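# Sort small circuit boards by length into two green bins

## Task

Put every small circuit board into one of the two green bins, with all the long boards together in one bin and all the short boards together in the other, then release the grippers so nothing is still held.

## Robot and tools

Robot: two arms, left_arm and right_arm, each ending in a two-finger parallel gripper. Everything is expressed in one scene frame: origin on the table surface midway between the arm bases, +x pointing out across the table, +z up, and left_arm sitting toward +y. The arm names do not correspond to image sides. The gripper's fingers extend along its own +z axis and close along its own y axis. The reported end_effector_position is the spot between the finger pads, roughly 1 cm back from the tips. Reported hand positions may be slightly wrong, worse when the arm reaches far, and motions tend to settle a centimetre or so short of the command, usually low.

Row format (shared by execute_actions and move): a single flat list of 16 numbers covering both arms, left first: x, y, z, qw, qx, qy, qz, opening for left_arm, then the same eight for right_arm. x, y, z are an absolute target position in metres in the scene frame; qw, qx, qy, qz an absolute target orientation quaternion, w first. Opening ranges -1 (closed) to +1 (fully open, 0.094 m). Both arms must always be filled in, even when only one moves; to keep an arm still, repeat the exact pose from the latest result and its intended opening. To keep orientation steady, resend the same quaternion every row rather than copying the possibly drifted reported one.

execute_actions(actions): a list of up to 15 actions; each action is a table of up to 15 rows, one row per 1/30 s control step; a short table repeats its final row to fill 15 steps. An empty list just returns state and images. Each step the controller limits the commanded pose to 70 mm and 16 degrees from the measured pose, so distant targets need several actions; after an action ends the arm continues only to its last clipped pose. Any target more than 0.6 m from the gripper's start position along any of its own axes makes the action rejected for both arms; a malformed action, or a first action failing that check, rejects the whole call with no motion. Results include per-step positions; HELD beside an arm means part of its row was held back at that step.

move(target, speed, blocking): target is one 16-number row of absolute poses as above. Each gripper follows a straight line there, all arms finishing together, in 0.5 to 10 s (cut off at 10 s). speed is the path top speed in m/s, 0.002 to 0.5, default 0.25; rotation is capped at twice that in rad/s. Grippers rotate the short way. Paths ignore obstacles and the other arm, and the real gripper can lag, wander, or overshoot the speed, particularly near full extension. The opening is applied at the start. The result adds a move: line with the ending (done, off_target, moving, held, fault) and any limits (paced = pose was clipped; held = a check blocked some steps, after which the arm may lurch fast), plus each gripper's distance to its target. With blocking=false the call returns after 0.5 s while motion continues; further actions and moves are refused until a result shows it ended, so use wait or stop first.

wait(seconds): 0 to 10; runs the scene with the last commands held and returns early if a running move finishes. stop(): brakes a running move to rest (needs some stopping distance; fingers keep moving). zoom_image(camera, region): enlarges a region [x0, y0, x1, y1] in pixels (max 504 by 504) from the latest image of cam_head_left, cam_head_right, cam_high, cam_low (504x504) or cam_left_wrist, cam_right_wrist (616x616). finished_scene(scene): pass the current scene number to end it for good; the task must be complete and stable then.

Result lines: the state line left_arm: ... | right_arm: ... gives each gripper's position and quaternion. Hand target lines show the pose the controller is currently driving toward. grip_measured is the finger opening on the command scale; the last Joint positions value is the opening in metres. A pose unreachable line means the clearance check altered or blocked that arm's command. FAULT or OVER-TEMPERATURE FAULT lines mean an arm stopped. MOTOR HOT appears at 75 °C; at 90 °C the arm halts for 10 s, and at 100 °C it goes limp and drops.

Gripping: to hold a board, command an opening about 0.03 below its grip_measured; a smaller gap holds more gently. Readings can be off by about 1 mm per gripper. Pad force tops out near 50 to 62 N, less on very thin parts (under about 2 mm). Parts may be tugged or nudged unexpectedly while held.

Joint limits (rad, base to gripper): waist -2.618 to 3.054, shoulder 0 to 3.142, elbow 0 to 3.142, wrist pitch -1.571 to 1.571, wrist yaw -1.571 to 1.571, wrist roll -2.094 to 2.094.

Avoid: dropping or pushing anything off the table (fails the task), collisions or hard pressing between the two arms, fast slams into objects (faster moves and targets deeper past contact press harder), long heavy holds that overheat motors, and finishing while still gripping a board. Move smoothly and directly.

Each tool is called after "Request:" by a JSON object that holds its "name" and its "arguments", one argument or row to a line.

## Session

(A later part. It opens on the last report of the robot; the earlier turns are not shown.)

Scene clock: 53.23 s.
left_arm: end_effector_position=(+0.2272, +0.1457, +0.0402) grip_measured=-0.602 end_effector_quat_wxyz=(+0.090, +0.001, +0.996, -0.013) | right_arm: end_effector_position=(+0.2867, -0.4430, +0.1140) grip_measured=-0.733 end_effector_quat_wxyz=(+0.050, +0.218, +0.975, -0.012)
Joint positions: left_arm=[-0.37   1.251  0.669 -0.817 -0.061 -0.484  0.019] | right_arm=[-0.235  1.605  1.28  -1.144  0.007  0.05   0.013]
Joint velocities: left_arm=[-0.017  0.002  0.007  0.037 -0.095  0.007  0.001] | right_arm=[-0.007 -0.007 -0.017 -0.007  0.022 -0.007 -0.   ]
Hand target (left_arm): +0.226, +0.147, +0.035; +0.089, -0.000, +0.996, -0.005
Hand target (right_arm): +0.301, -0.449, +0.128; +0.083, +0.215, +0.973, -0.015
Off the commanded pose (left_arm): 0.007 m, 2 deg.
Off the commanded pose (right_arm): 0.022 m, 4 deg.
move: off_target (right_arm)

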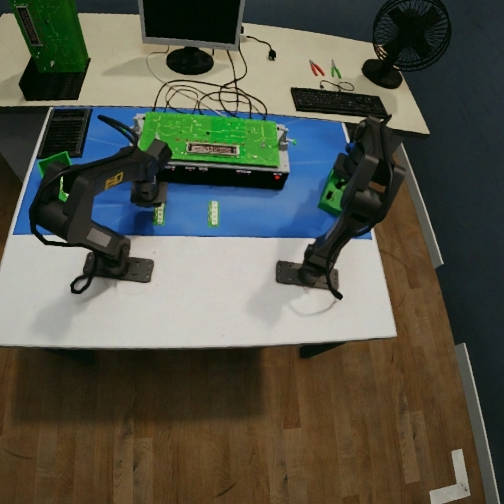

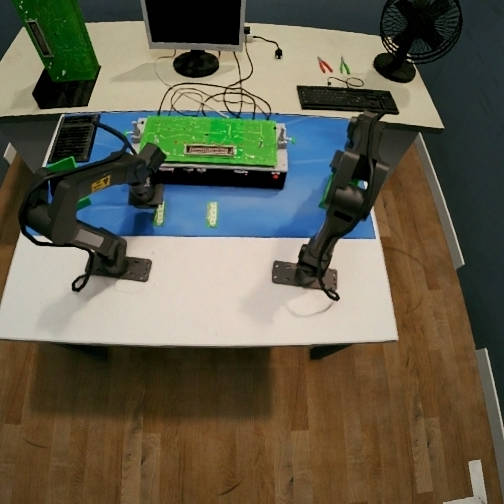

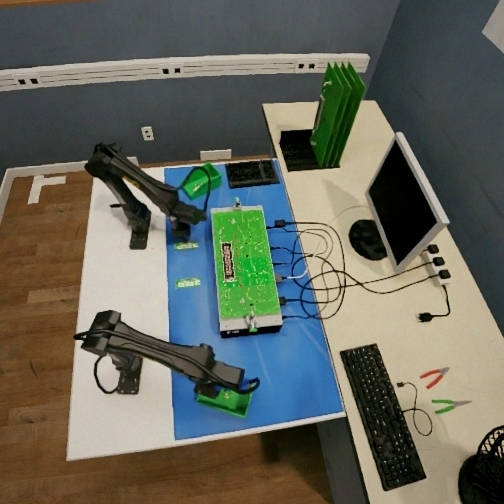

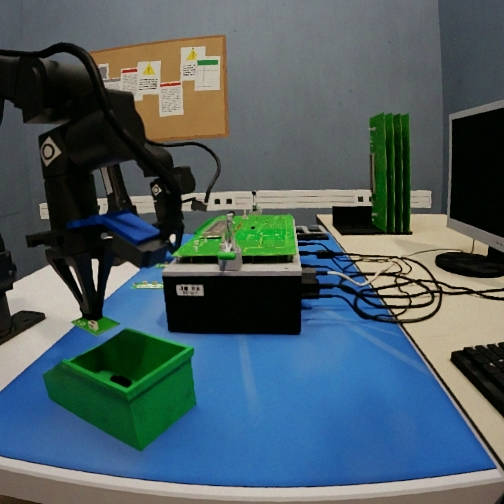

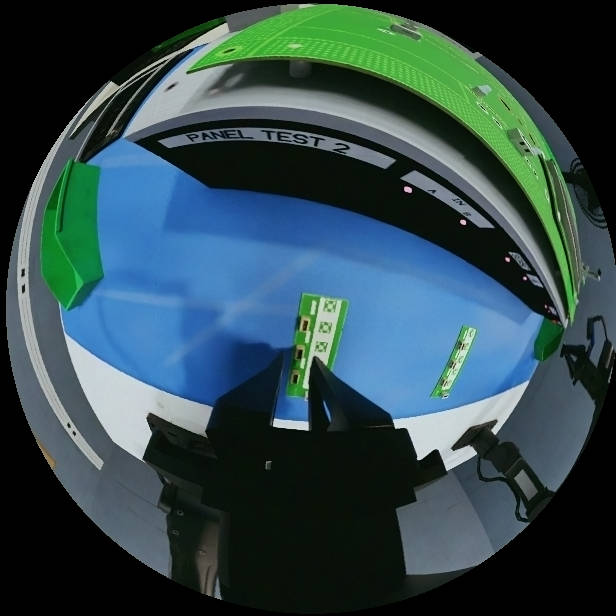

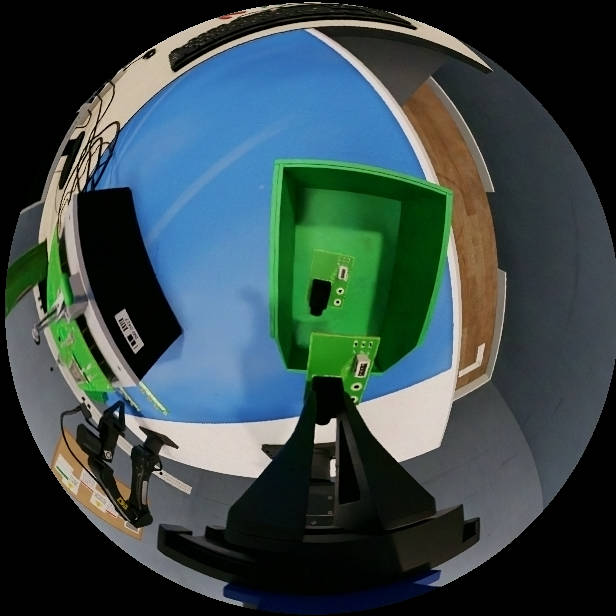

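Request:
{"name": "move", "arguments": {
  "target": [0.219,0.147,0.012,0.087,0,0.996,0,-0.6,0.283,-0.466,0.045,0.085,0.215,0.972,-0.019,-0.77],
  "speed": 0.1
}}

Request:
{"name": "zoom_image", "arguments": {
  "camera": "cam_left_wrist",
  "region": [240, 270, 380, 420]
}}

Scene clock: 55.57 s.
left_arm: end_effector_position=(+0.2218, +0.1443, +0.0176) grip_measured=-0.602 end_effector_quat_wxyz=(+0.089, +0.001, +0.996, -0.009) | right_arm: end_effector_position=(+0.2805, -0.4629, +0.0465) grip_measured=-0.733 end_effector_quat_wxyz=(+0.076, +0.215, +0.973, -0.021)
Joint positions: left_arm=[-0.397  1.281  0.592 -0.717 -0.072 -0.51   0.019] | right_arm=[-0.305  1.622  1.016 -0.806  0.003 -0.025  0.013]
Joint velocities: left_arm=[-0.022 -0.012 -0.002 -0.051  0.022 -0.037 -0.   ] | right_arm=[-0.012  0.002 -0.017  0.037  0.007 -0.022  0.001]
Hand target (left_arm): +0.219, +0.147, +0.012; +0.087, +0.000, +0.996, -0.000
Hand target (right_arm): +0.282, -0.466, +0.045; +0.085, +0.215, +0.973, -0.019
Off the commanded pose (left_arm): 0.007 m, 1 deg.
Off the commanded pose (right_arm): 0.004 m, 1 deg.
move: done

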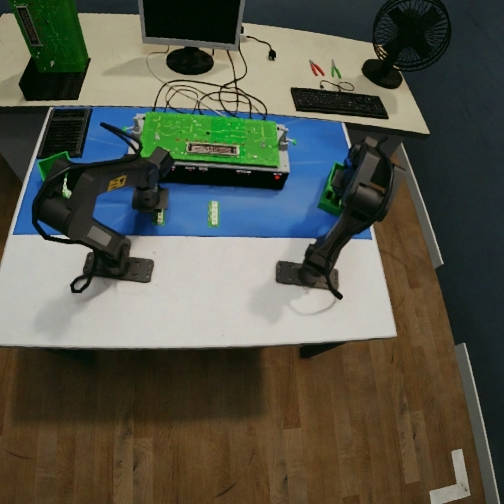

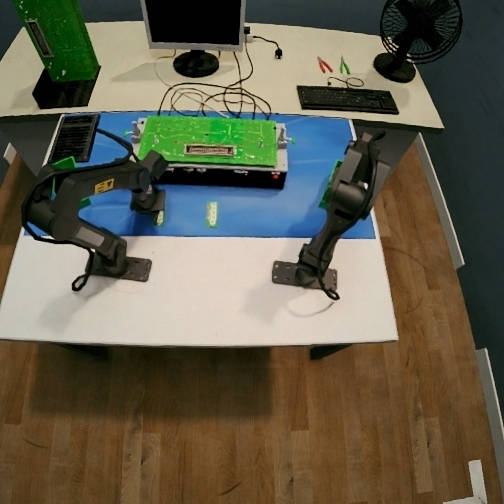

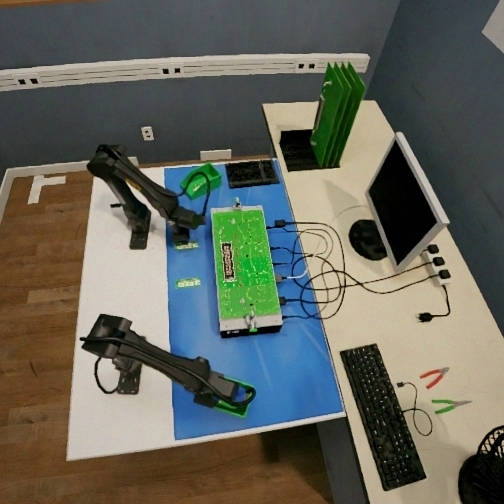

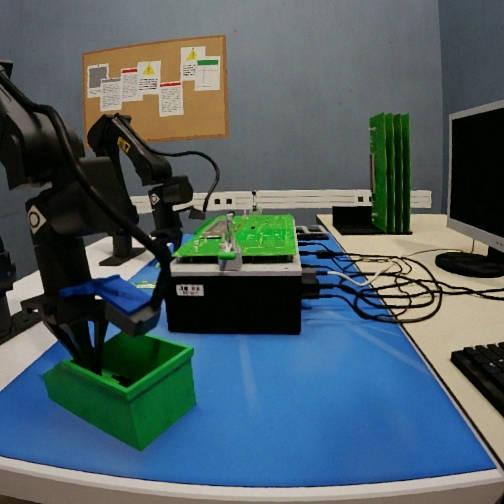

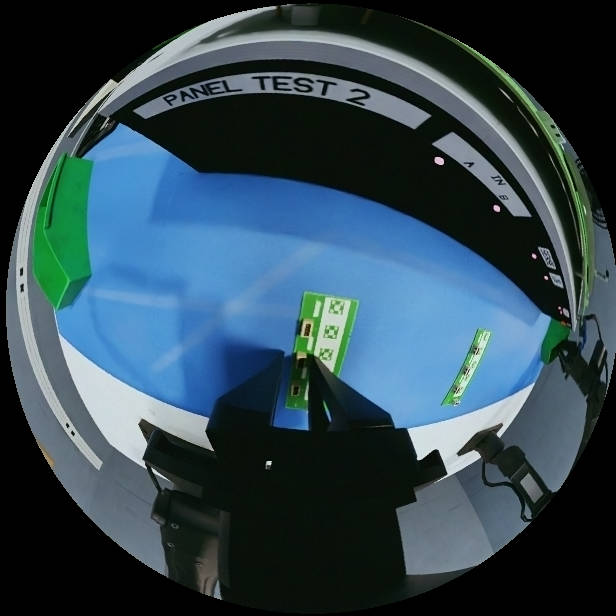

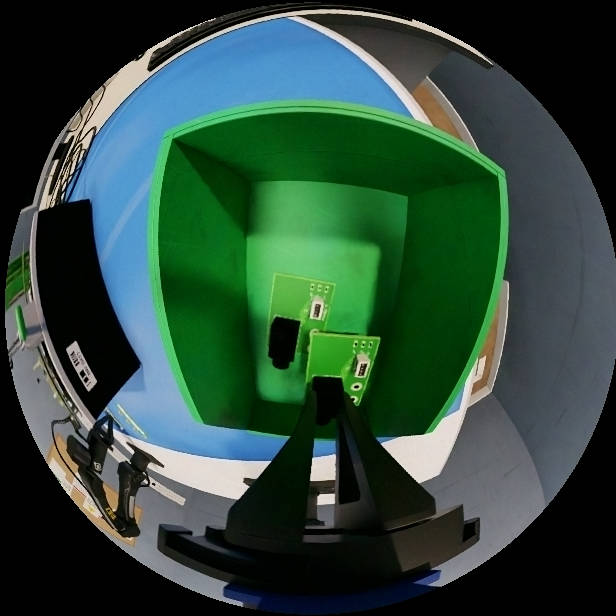

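Region (240, 270, 380, 420) of cam_left_wrist's 616x616 image, scaled by 3.360, with more detail than that image has; it fills the left 470 columns of this view, and the rest is white.

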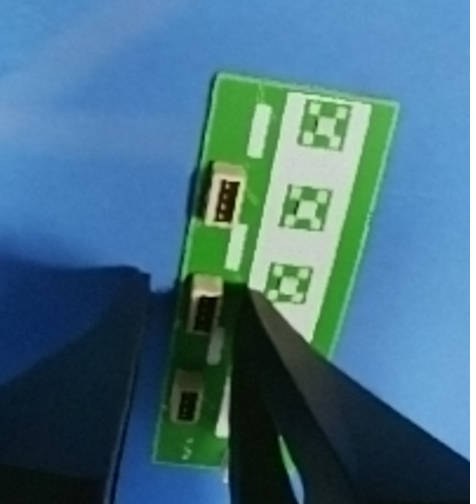

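Request:
{"name": "execute_actions", "arguments": {
  "actions": [
    [[0.219,0.147,0.011,0.087,0,0.996,0,-0.62,0.284,-0.466,0.043,0.085,0.215,0.972,-0.019,-0.77],[0.219,0.147,0.010,0.087,0,0.996,0,-0.64,0.285,-0.466,0.041,0.085,0.215,0.972,-0.019,-0.77],[0.219,0.147,0.009,0.087,0,0.996,0,-0.66,0.286,-0.467,0.039,0.085,0.215,0.972,-0.019,-0.77],[0.219,0.147,0.008,0.087,0,0.996,0,-0.68,0.287,-0.467,0.037,0.085,0.215,0.972,-0.019,-0.77],[0.219,0.147,0.008,0.087,0,0.996,0,-0.70,0.288,-0.467,0.035,0.085,0.215,0.972,-0.019,-0.77],[0.219,0.147,0.008,0.087,0,0.996,0,-0.72,0.288,-0.467,0.033,0.085,0.215,0.972,-0.019,-0.77],[0.219,0.147,0.008,0.087,0,0.996,0,-0.74,0.288,-0.467,0.031,0.085,0.215,0.972,-0.019,-0.77],[0.219,0.147,0.008,0.087,0,0.996,0,-0.76,0.288,-0.467,0.029,0.085,0.215,0.972,-0.019,-0.77],[0.219,0.147,0.008,0.087,0,0.996,0,-0.78,0.288,-0.467,0.027,0.085,0.215,0.972,-0.019,-0.77],[0.219,0.147,0.008,0.087,0,0.996,0,-0.80,0.288,-0.467,0.027,0.085,0.215,0.972,-0.019,-0.77],[0.219,0.147,0.008,0.087,0,0.996,0,-0.82,0.288,-0.467,0.027,0.085,0.215,0.972,-0.019,-0.77],[0.219,0.147,0.008,0.087,0,0.996,0,-0.84,0.288,-0.467,0.027,0.085,0.215,0.972,-0.019,-0.77],[0.219,0.147,0.008,0.087,0,0.996,0,-0.86,0.288,-0.467,0.027,0.085,0.215,0.972,-0.019,-0.77],[0.219,0.147,0.008,0.087,0,0.996,0,-0.88,0.288,-0.467,0.027,0.085,0.215,0.972,-0.019,-0.77],[0.219,0.147,0.008,0.087,0,0.996,0,-0.90,0.288,-0.467,0.027,0.085,0.215,0.972,-0.019,-0.77]],
    [[0.219,0.147,0.008,0.087,0,0.996,0,-0.91,0.288,-0.467,0.027,0.085,0.215,0.972,-0.019,-0.77],[0.219,0.147,0.008,0.087,0,0.996,0,-0.92,0.288,-0.467,0.027,0.085,0.215,0.972,-0.019,-0.77],[0.219,0.147,0.008,0.087,0,0.996,0,-0.93,0.288,-0.467,0.027,0.085,0.215,0.972,-0.019,-0.73],[0.219,0.147,0.008,0.087,0,0.996,0,-0.94,0.288,-0.467,0.027,0.085,0.215,0.972,-0.019,-0.70],[0.219,0.147,0.008,0.087,0,0.996,0,-0.95,0.288,-0.467,0.027,0.085,0.215,0.972,-0.019,-0.66],[0.219,0.147,0.008,0.087,0,0.996,0,-0.96,0.288,-0.467,0.027,0.085,0.215,0.972,-0.019,-0.62],[0.219,0.147,0.008,0.087,0,0.996,0,-0.96,0.288,-0.467,0.027,0.085,0.215,0.972,-0.019,-0.58],[0.219,0.147,0.008,0.087,0,0.996,0,-0.96,0.288,-0.467,0.027,0.085,0.215,0.972,-0.019,-0.55]]
  ]
}}

Scene clock: 58.13 s.
left_arm: end_effector_position=(+0.2239, +0.1425, +0.0164) grip_measured=-0.942 end_effector_quat_wxyz=(+0.096, +0.001, +0.995, -0.013) | right_arm: end_effector_position=(+0.2863, -0.4657, +0.0289) grip_measured=-0.552 end_effector_quat_wxyz=(+0.078, +0.215, +0.973, -0.021)
Joint positions: left_arm=[-0.399  1.281  0.584 -0.694 -0.072 -0.511  0.003] | right_arm=[-0.305  1.671  0.992 -0.731  0.003 -0.025  0.021]
Joint velocities: left_arm=[-0.017 -0.012  0.007 -0.007  0.051 -0.007 -0.002] | right_arm=[ 0.007 -0.012 -0.017  0.081 -0.051 -0.022  0.001]
Hand target (left_arm): +0.219, +0.147, +0.008; +0.087, +0.000, +0.996, -0.000
Hand target (right_arm): +0.288, -0.467, +0.027; +0.085, +0.215, +0.973, -0.019
Off the commanded pose (left_arm): 0.011 m, 2 deg.
Off the commanded pose (right_arm): 0.003 m, 1 deg.
Step readings (end_effector_position; steps 1 to 15: 1st action; 16 to 30: 2nd action):
0: left_arm (+0.2219, +0.1442, +0.0176) | right_arm (+0.2808, -0.4630, +0.0465)
1: left_arm (+0.2219, +0.1442, +0.0177) | right_arm (+0.2810, -0.4631, +0.0466)
2: left_arm (+0.2221, +0.1441, +0.0177) | right_arm (+0.2813, -0.4632, +0.0463)
4: left_arm (+0.2228, +0.1437, +0.0177) | right_arm (+0.2827, -0.4639, +0.0446)
8: left_arm (+0.2228, +0.1436, +0.0162) | right_arm (+0.2852, -0.4651, +0.0369)
15: left_arm (+0.2238, +0.1426, +0.0164) | right_arm (+0.2844, -0.4647, +0.0286)
16: left_arm (+0.2238, +0.1426, +0.0164) | right_arm (+0.2850, -0.4650, +0.0287)
17: left_arm (+0.2238, +0.1426, +0.0164) | right_arm (+0.2852, -0.4651, +0.0287)
19: left_arm (+0.2239, +0.1425, +0.0164) | right_arm (+0.2858, -0.4654, +0.0288)
23: left_arm (+0.2239, +0.1425, +0.0164) | right_arm (+0.2862, -0.4656, +0.0289)
30: end_effector_position above

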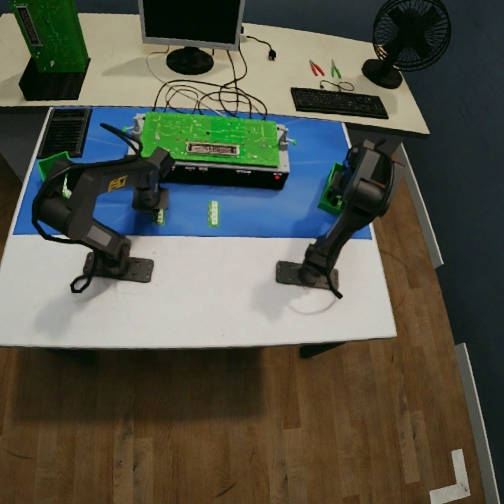

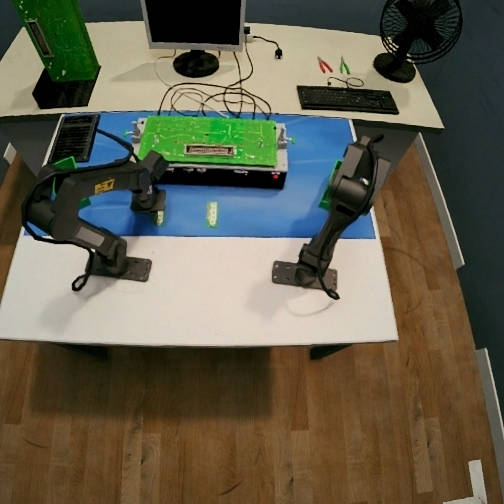

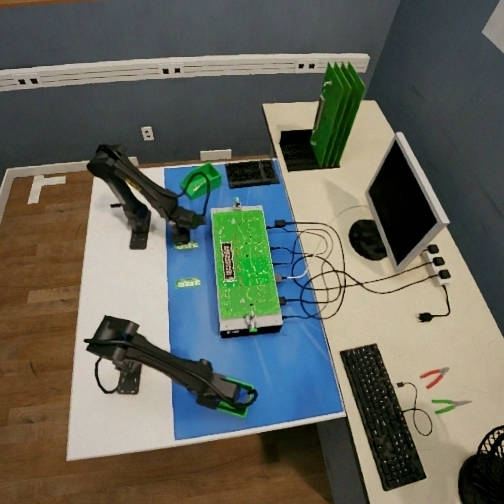

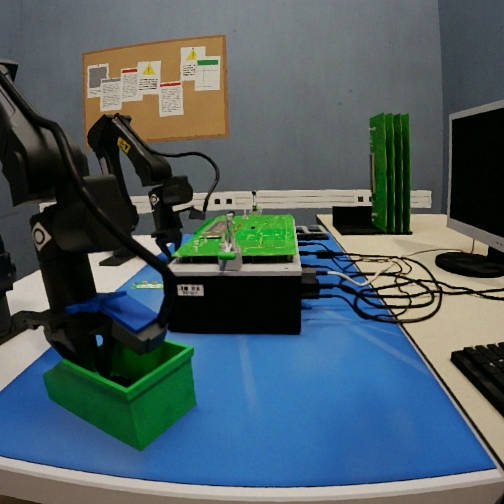

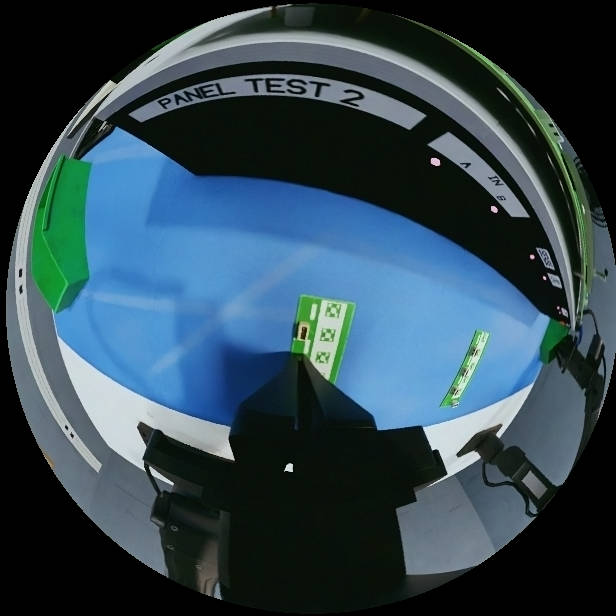

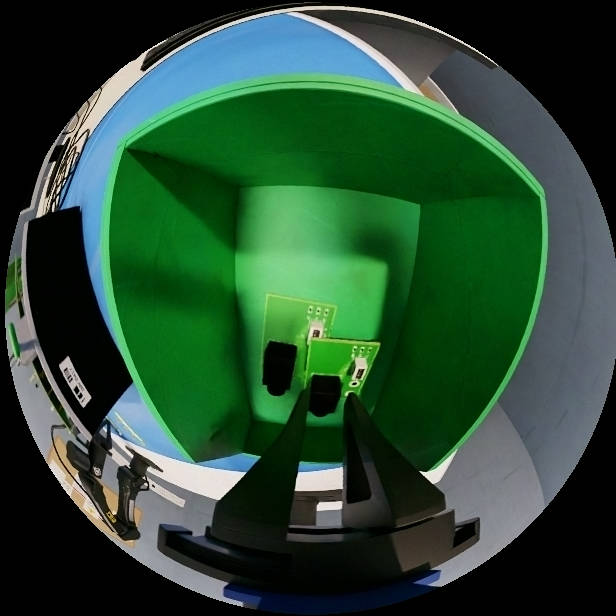

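Request:
{"name": "move", "arguments": {
  "target": [0.228,0.16,0.075,0.087,0,0.996,0,-0.96,0.285,-0.462,0.125,0.085,0.215,0.972,-0.019,-0.55],
  "speed": 0.15
}}

Request:
{"name": "move", "arguments": {
  "target": [0.27,0.35,0.135,0.086,-0.16,0.983,0.014,-0.96,0.24,-0.40,0.17,0.085,0.215,0.972,-0.019,0.0],
  "speed": 0.3
}}

Request:
{"name": "move", "arguments": {
  "target": [0.322,0.456,0.11,0.085,-0.225,0.970,0.02,-0.96,0.24,-0.40,0.17,0.085,0.215,0.972,-0.019,0.0],
  "speed": 0.2
}}

Scene clock: 60.23 s.
left_arm: end_effector_position=(+0.2231, +0.1599, +0.0647) grip_measured=-0.942 end_effector_quat_wxyz=(+0.075, +0.000, +0.997, +0.004) | right_arm: end_effector_position=(+0.2786, -0.4619, +0.1090) grip_measured=-0.552 end_effector_quat_wxyz=(+0.062, +0.215, +0.974, -0.017)
Joint positions: left_arm=[-0.328  1.218  0.755 -0.975 -0.072 -0.443  0.003] | right_arm=[-0.305  1.583  1.235 -1.094  0.003 -0.025  0.021]
Joint velocities: left_arm=[-0.012  0.007 -0.022 -0.007 -0.051  0.007 -0.001] | right_arm=[-0.002 -0.002  0.012 -0.007 -0.007 -0.007 -0.   ]
Hand target (left_arm): +0.227, +0.160, +0.075; +0.087, +0.000, +0.996, +0.001
Hand target (right_arm): +0.286, -0.463, +0.125; +0.085, +0.215, +0.973, -0.019
Off the commanded pose (left_arm): 0.011 m, 1 deg.
Off the commanded pose (right_arm): 0.017 m, 3 deg.
move: off_target (left_arm, right_arm)

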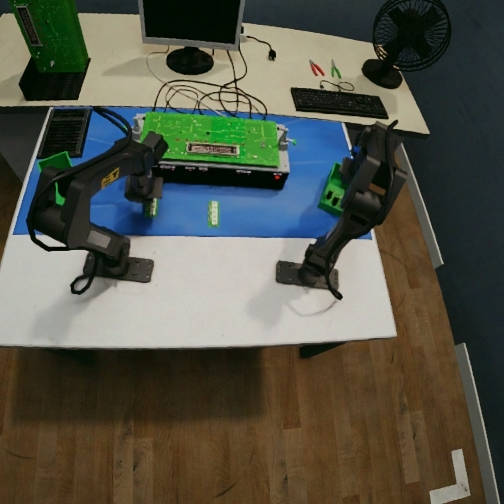

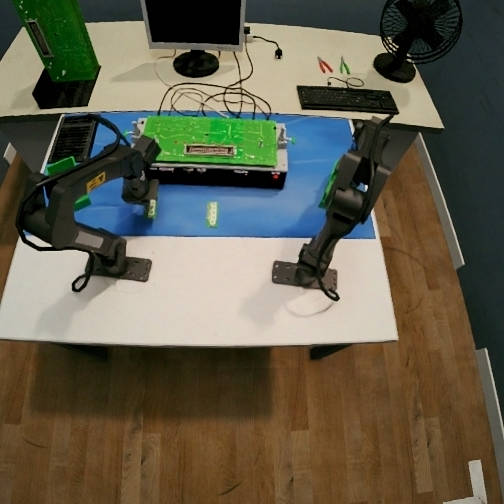

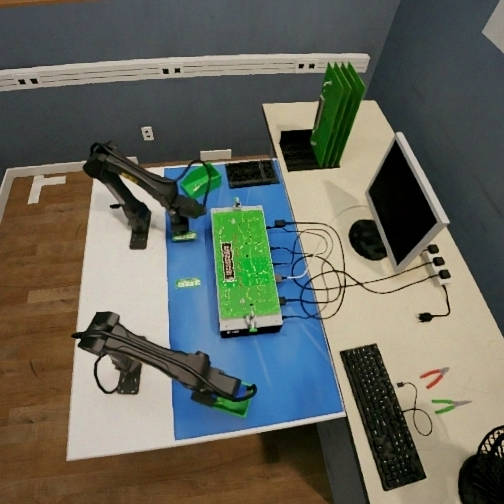

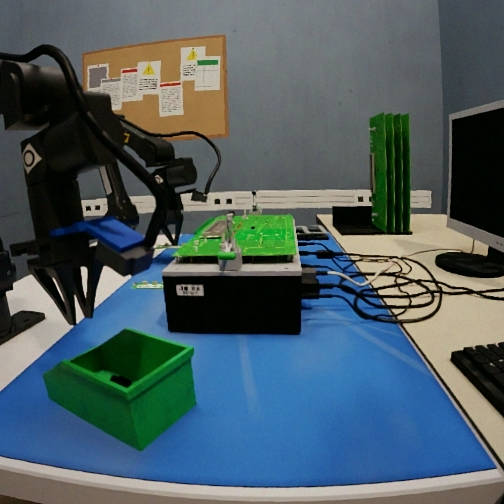

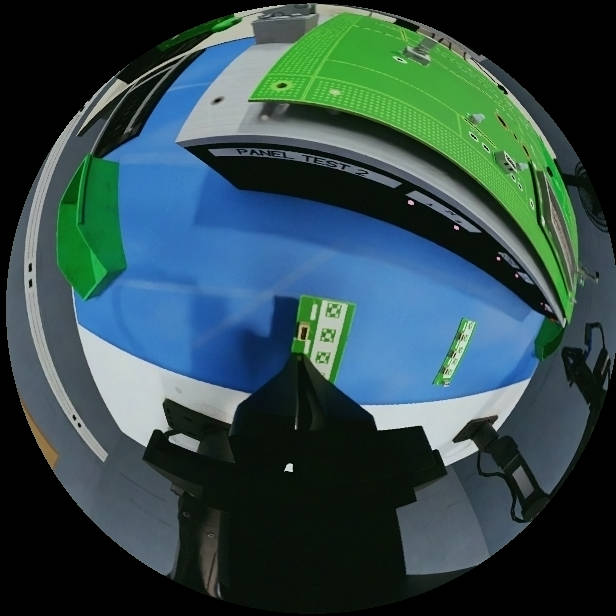

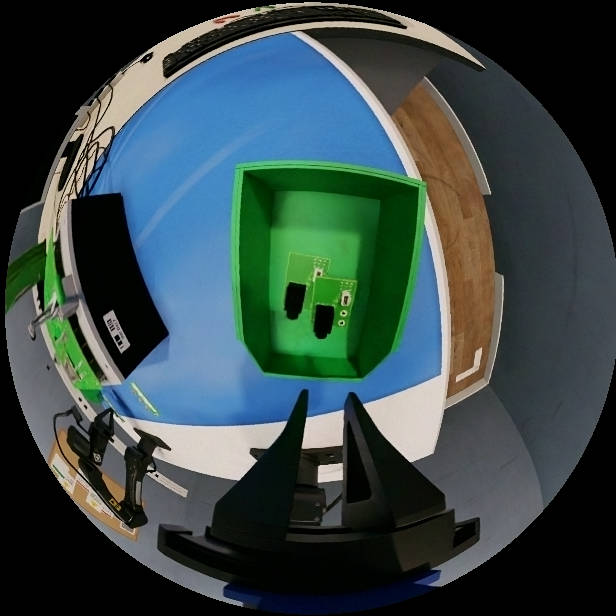

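Scene clock: 61.63 s.
left_arm: end_effector_position=(+0.2652, +0.3503, +0.1304) grip_measured=-0.942 end_effector_quat_wxyz=(+0.082, -0.164, +0.983, +0.024) | right_arm: end_effector_position=(+0.2402, -0.4021, +0.1630) grip_measured=-0.002 end_effector_quat_wxyz=(+0.073, +0.216, +0.974, -0.016)
Joint positions: left_arm=[ 0.564  1.365  1.118 -1.151 -0.002  0.114  0.003] | right_arm=[-0.145  1.345  1.235 -1.312  0.02   0.136  0.047]
Joint velocities: left_arm=[ 0.007 -0.012  0.007  0.022 -0.11   0.051  0.001] | right_arm=[-0.012 -0.017 -0.022 -0.022 -0.066  0.037 -0.   ]
Hand target (left_arm): +0.268, +0.350, +0.135; +0.084, -0.160, +0.983, +0.019
Hand target (right_arm): +0.240, -0.401, +0.171; +0.085, +0.215, +0.973, -0.020
Off the commanded pose (left_arm): 0.007 m, 1 deg.
Off the commanded pose (right_arm): 0.007 m, 1 deg.
move: done

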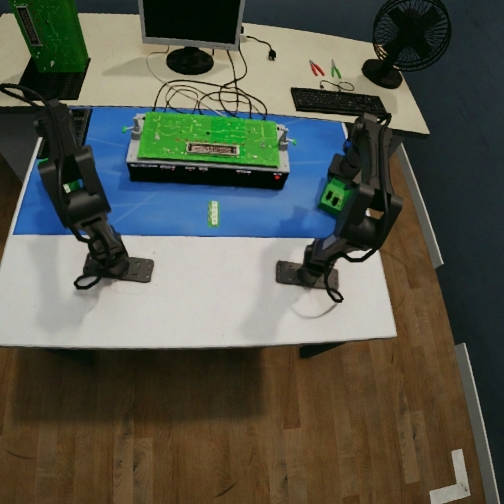

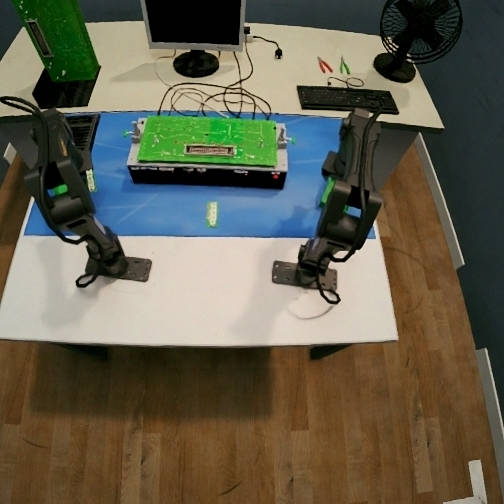

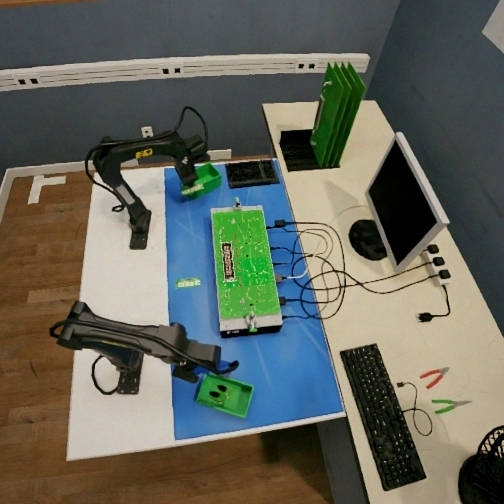

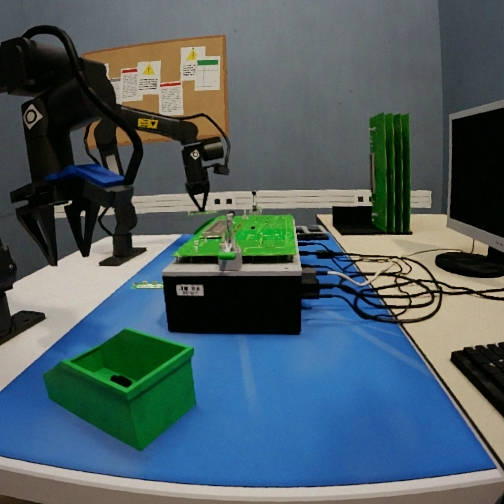

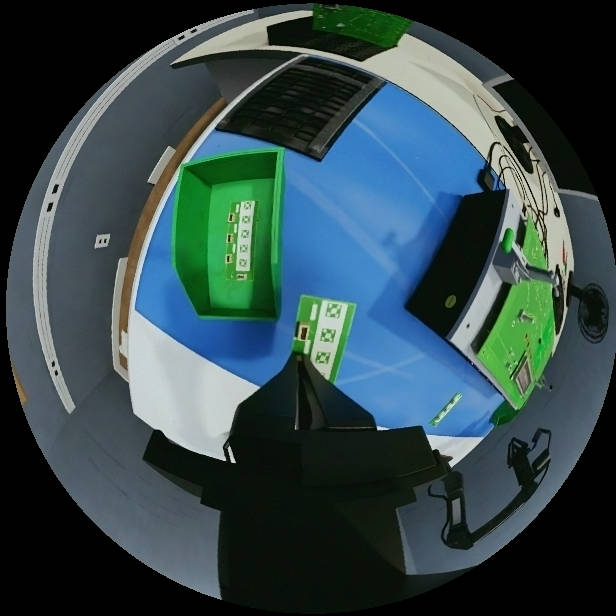

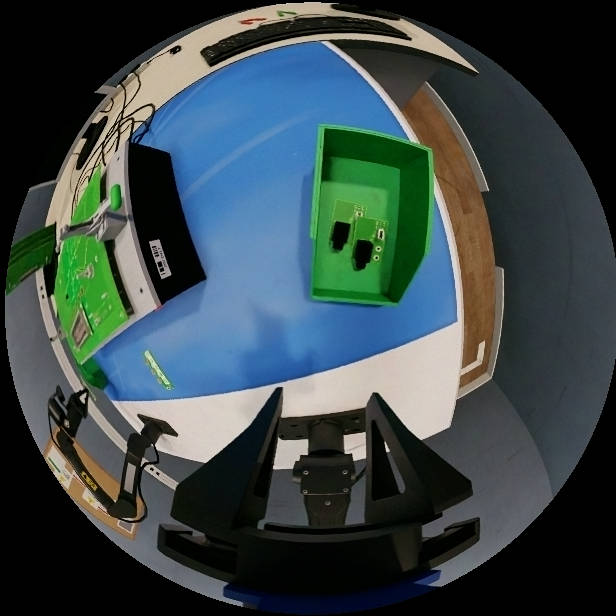

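Scene clock: 62.63 s.
left_arm: end_effector_position=(+0.3143, +0.4521, +0.1032) grip_measured=-0.942 end_effector_quat_wxyz=(+0.069, -0.229, +0.971, +0.021) | right_arm: end_effector_position=(+0.2402, -0.4021, +0.1630) grip_measured=-0.002 end_effector_quat_wxyz=(+0.073, +0.217, +0.973, -0.016)
Joint positions: left_arm=[ 0.774  1.762  1.408 -1.074  0.018  0.189  0.003] | right_arm=[-0.145  1.345  1.235 -1.312  0.02   0.138  0.047]
Joint velocities: left_arm=[-0.007 -0.002 -0.002  0.037  0.037  0.066 -0.   ] | right_arm=[ 0.007 -0.002  0.002 -0.037  0.007  0.007 -0.001]
Hand target (left_arm): +0.322, +0.456, +0.111; +0.084, -0.225, +0.970, +0.021
Hand target (right_arm): +0.240, -0.400, +0.170; +0.085, +0.215, +0.973, -0.019
Off the commanded pose (left_arm): 0.011 m, 2 deg.
Off the commanded pose (right_arm): 0.007 m, 1 deg.
move: off_target (left_arm)

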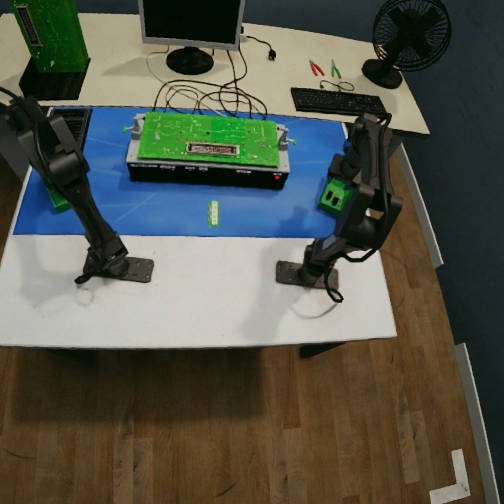

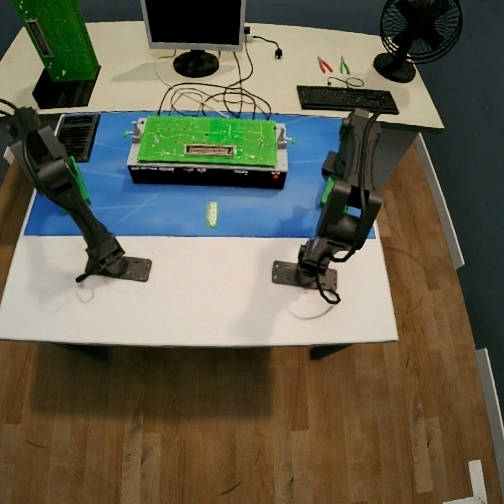

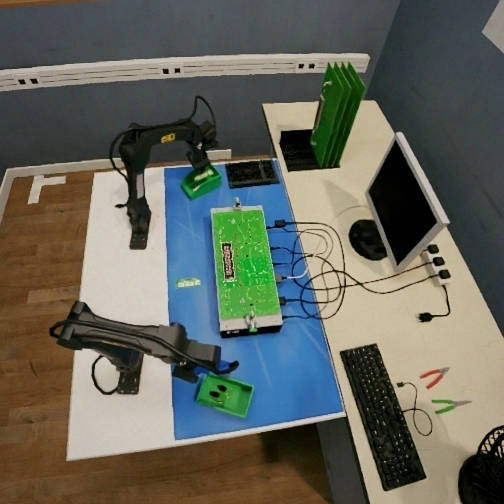

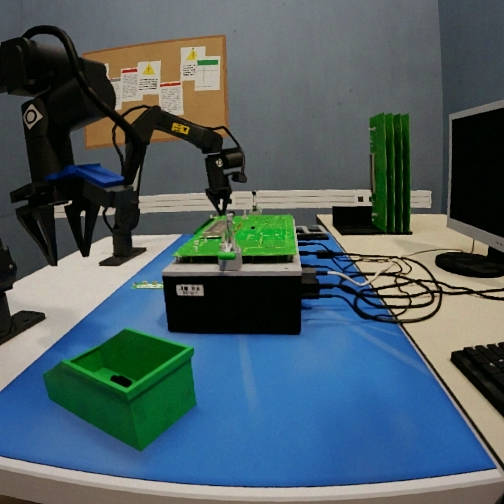

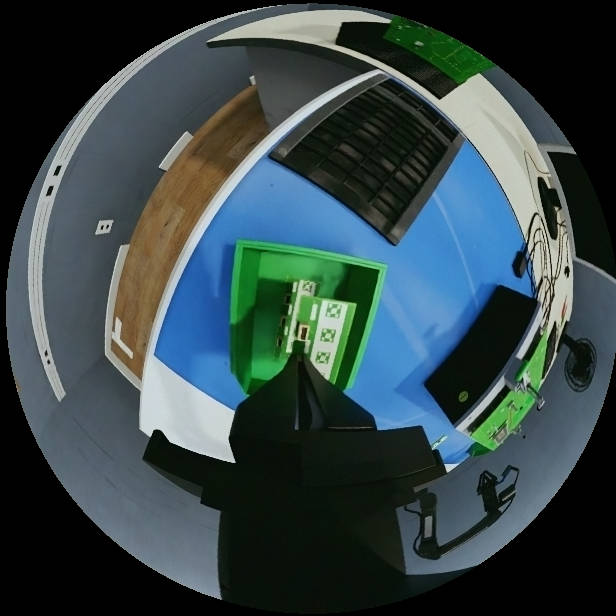

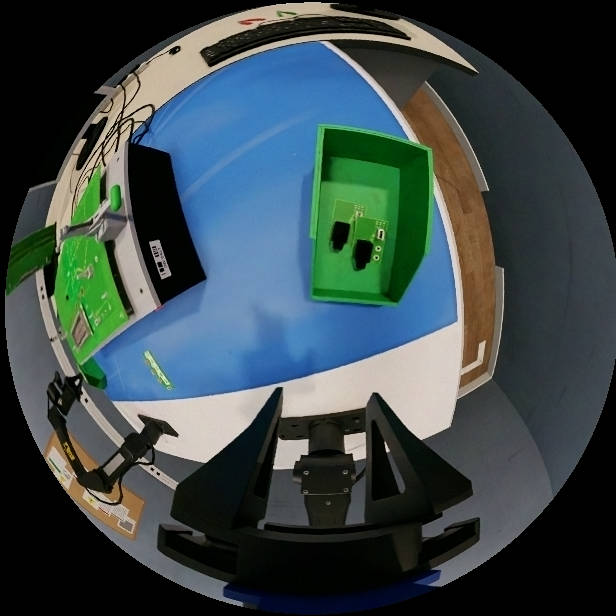

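Request:
{"name": "execute_actions", "arguments": {
  "actions": []
}}

Scene clock: 64.47 s.
left_arm: end_effector_position=(+0.3144, +0.4519, +0.1032) grip_measured=-0.942 end_effector_quat_wxyz=(+0.069, -0.229, +0.971, +0.020) | right_arm: end_effector_position=(+0.2402, -0.4021, +0.1630) grip_measured=-0.002 end_effector_quat_wxyz=(+0.073, +0.217, +0.973, -0.016)
Joint positions: left_arm=[ 0.774  1.762  1.408 -1.074  0.019  0.19   0.003] | right_arm=[-0.145  1.345  1.235 -1.312  0.02   0.138  0.047]
Joint velocities: left_arm=[ 0.007  0.007  0.012 -0.11   0.007 -0.037 -0.001] | right_arm=[-0.002  0.002 -0.012 -0.081 -0.037  0.022 -0.   ]
Hand target (left_arm): +0.322, +0.456, +0.111; +0.084, -0.225, +0.970, +0.021
Hand target (right_arm): +0.240, -0.400, +0.170; +0.085, +0.215, +0.973, -0.019
Off the commanded pose (left_arm): 0.011 m, 2 deg.
Off the commanded pose (right_arm): 0.007 m, 1 deg.

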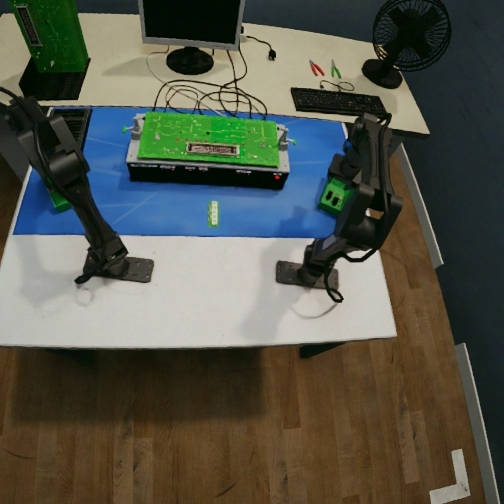

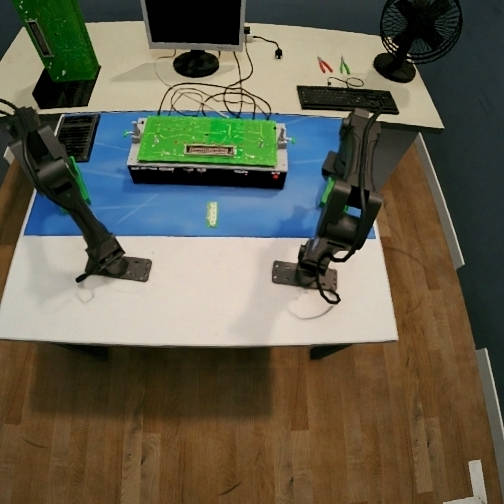

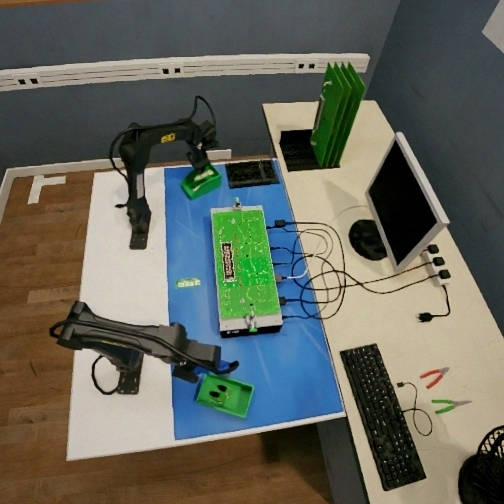

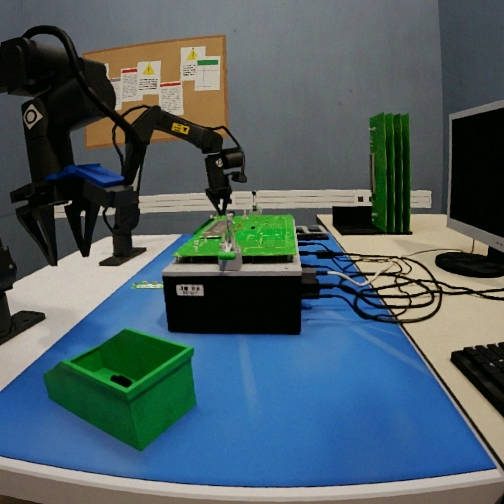

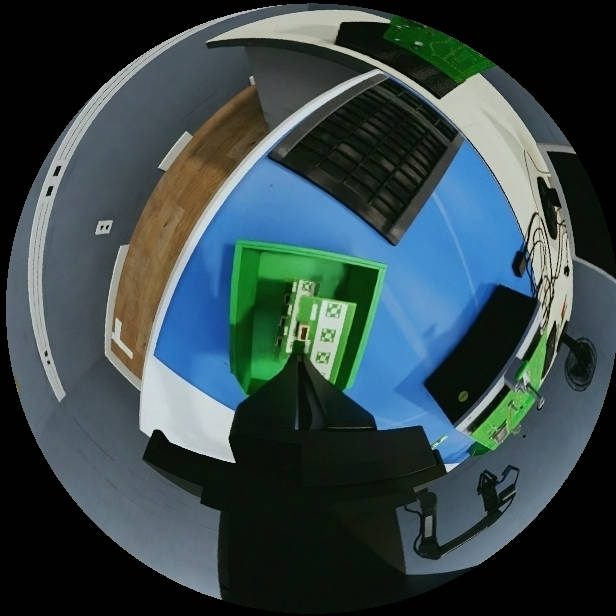

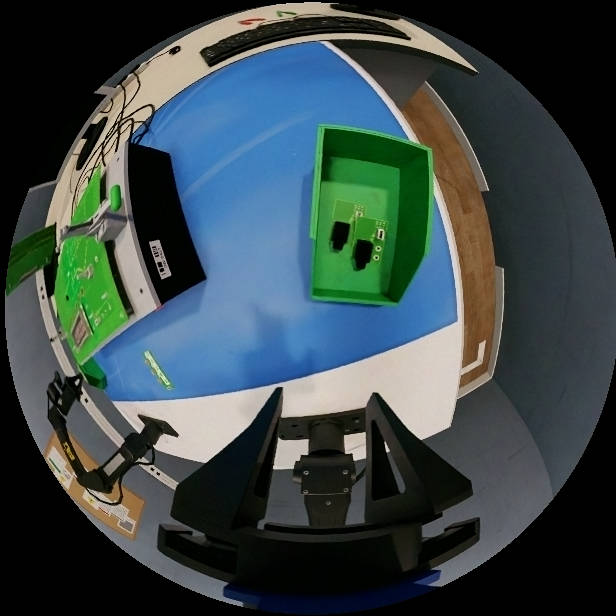

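Request:
{"name": "move", "arguments": {
  "target": [0.317,0.455,0.05,0.085,-0.225,0.970,0.02,-0.96,0.24,-0.40,0.17,0.085,0.215,0.972,-0.019,0.0],
  "speed": 0.08
}}

Scene clock: 66.00 s.
left_arm: end_effector_position=(+0.3190, +0.4546, +0.0546) grip_measured=-0.942 end_effector_quat_wxyz=(+0.084, -0.225, +0.970, +0.025) | right_arm: end_effector_position=(+0.2402, -0.4021, +0.1630) grip_measured=-0.002 end_effector_quat_wxyz=(+0.073, +0.217, +0.973, -0.016)
Joint positions: left_arm=[ 0.774  1.794  1.244 -0.847  0.023  0.196  0.003] | right_arm=[-0.145  1.345  1.235 -1.312  0.02   0.138  0.047]
Joint velocities: left_arm=[-0.012 -0.007 -0.012 -0.095  0.022  0.022 -0.001] | right_arm=[-0.007 -0.002  0.017  0.022  0.022  0.066  0.   ]
Hand target (left_arm): +0.317, +0.455, +0.050; +0.085, -0.225, +0.970, +0.020
Hand target (right_arm): +0.240, -0.400, +0.170; +0.085, +0.215, +0.973, -0.019
Off the commanded pose (left_arm): 0.005 m, 1 deg.
Off the commanded pose (right_arm): 0.007 m, 1 deg.
move: done

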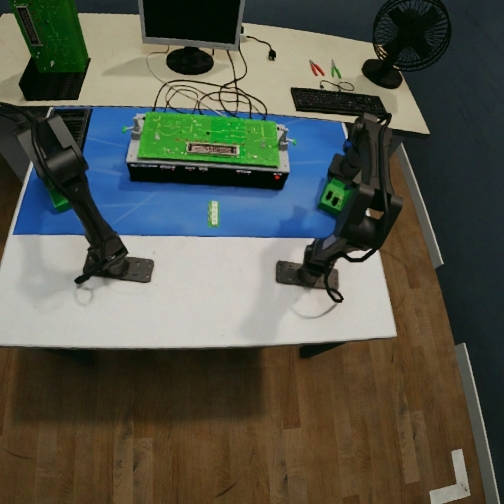

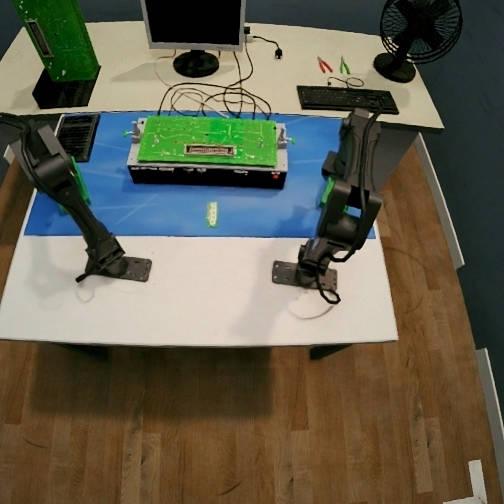

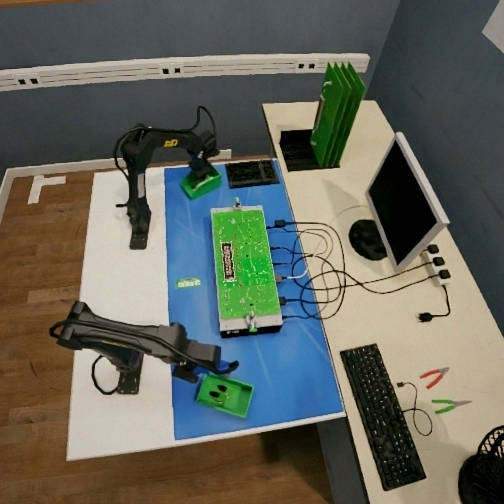

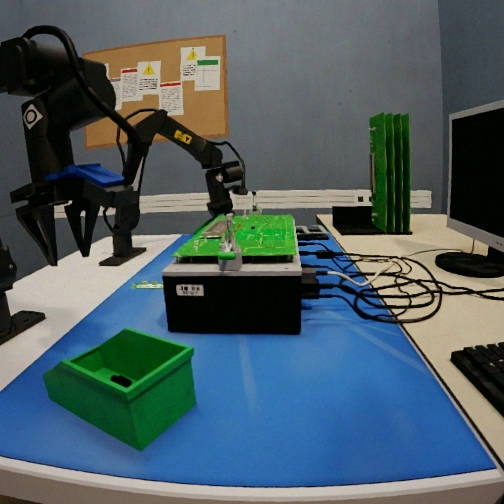

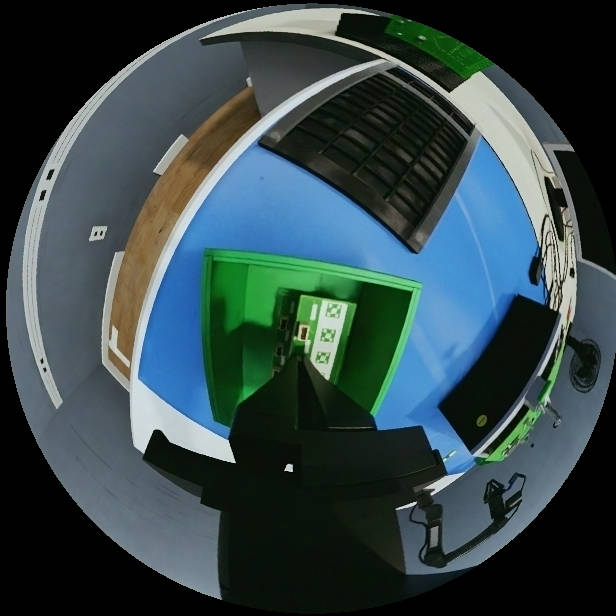

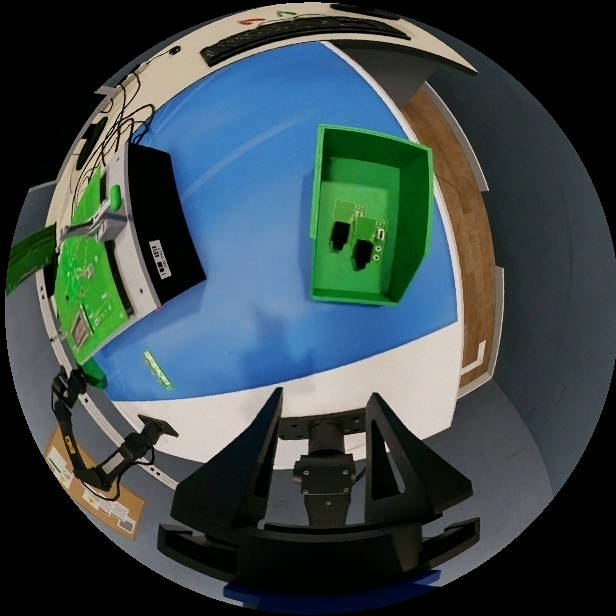

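Request:
{"name": "zoom_image", "arguments": {
  "camera": "cam_left_wrist",
  "region": [190,230,440,440]
}}

Region (190, 230, 440, 440) of cam_left_wrist's 616x616 image, scaled by 2.016, with more detail than that image has; it fills the top 423 rows of this view, and the rest is white.

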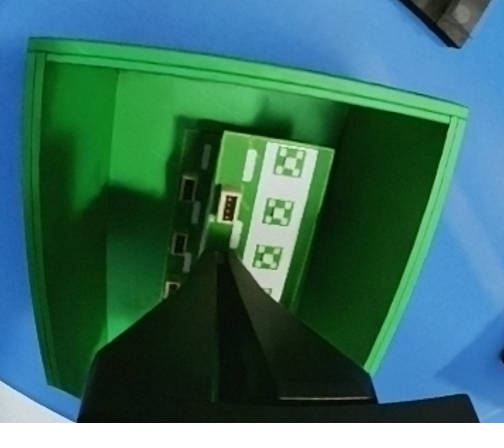

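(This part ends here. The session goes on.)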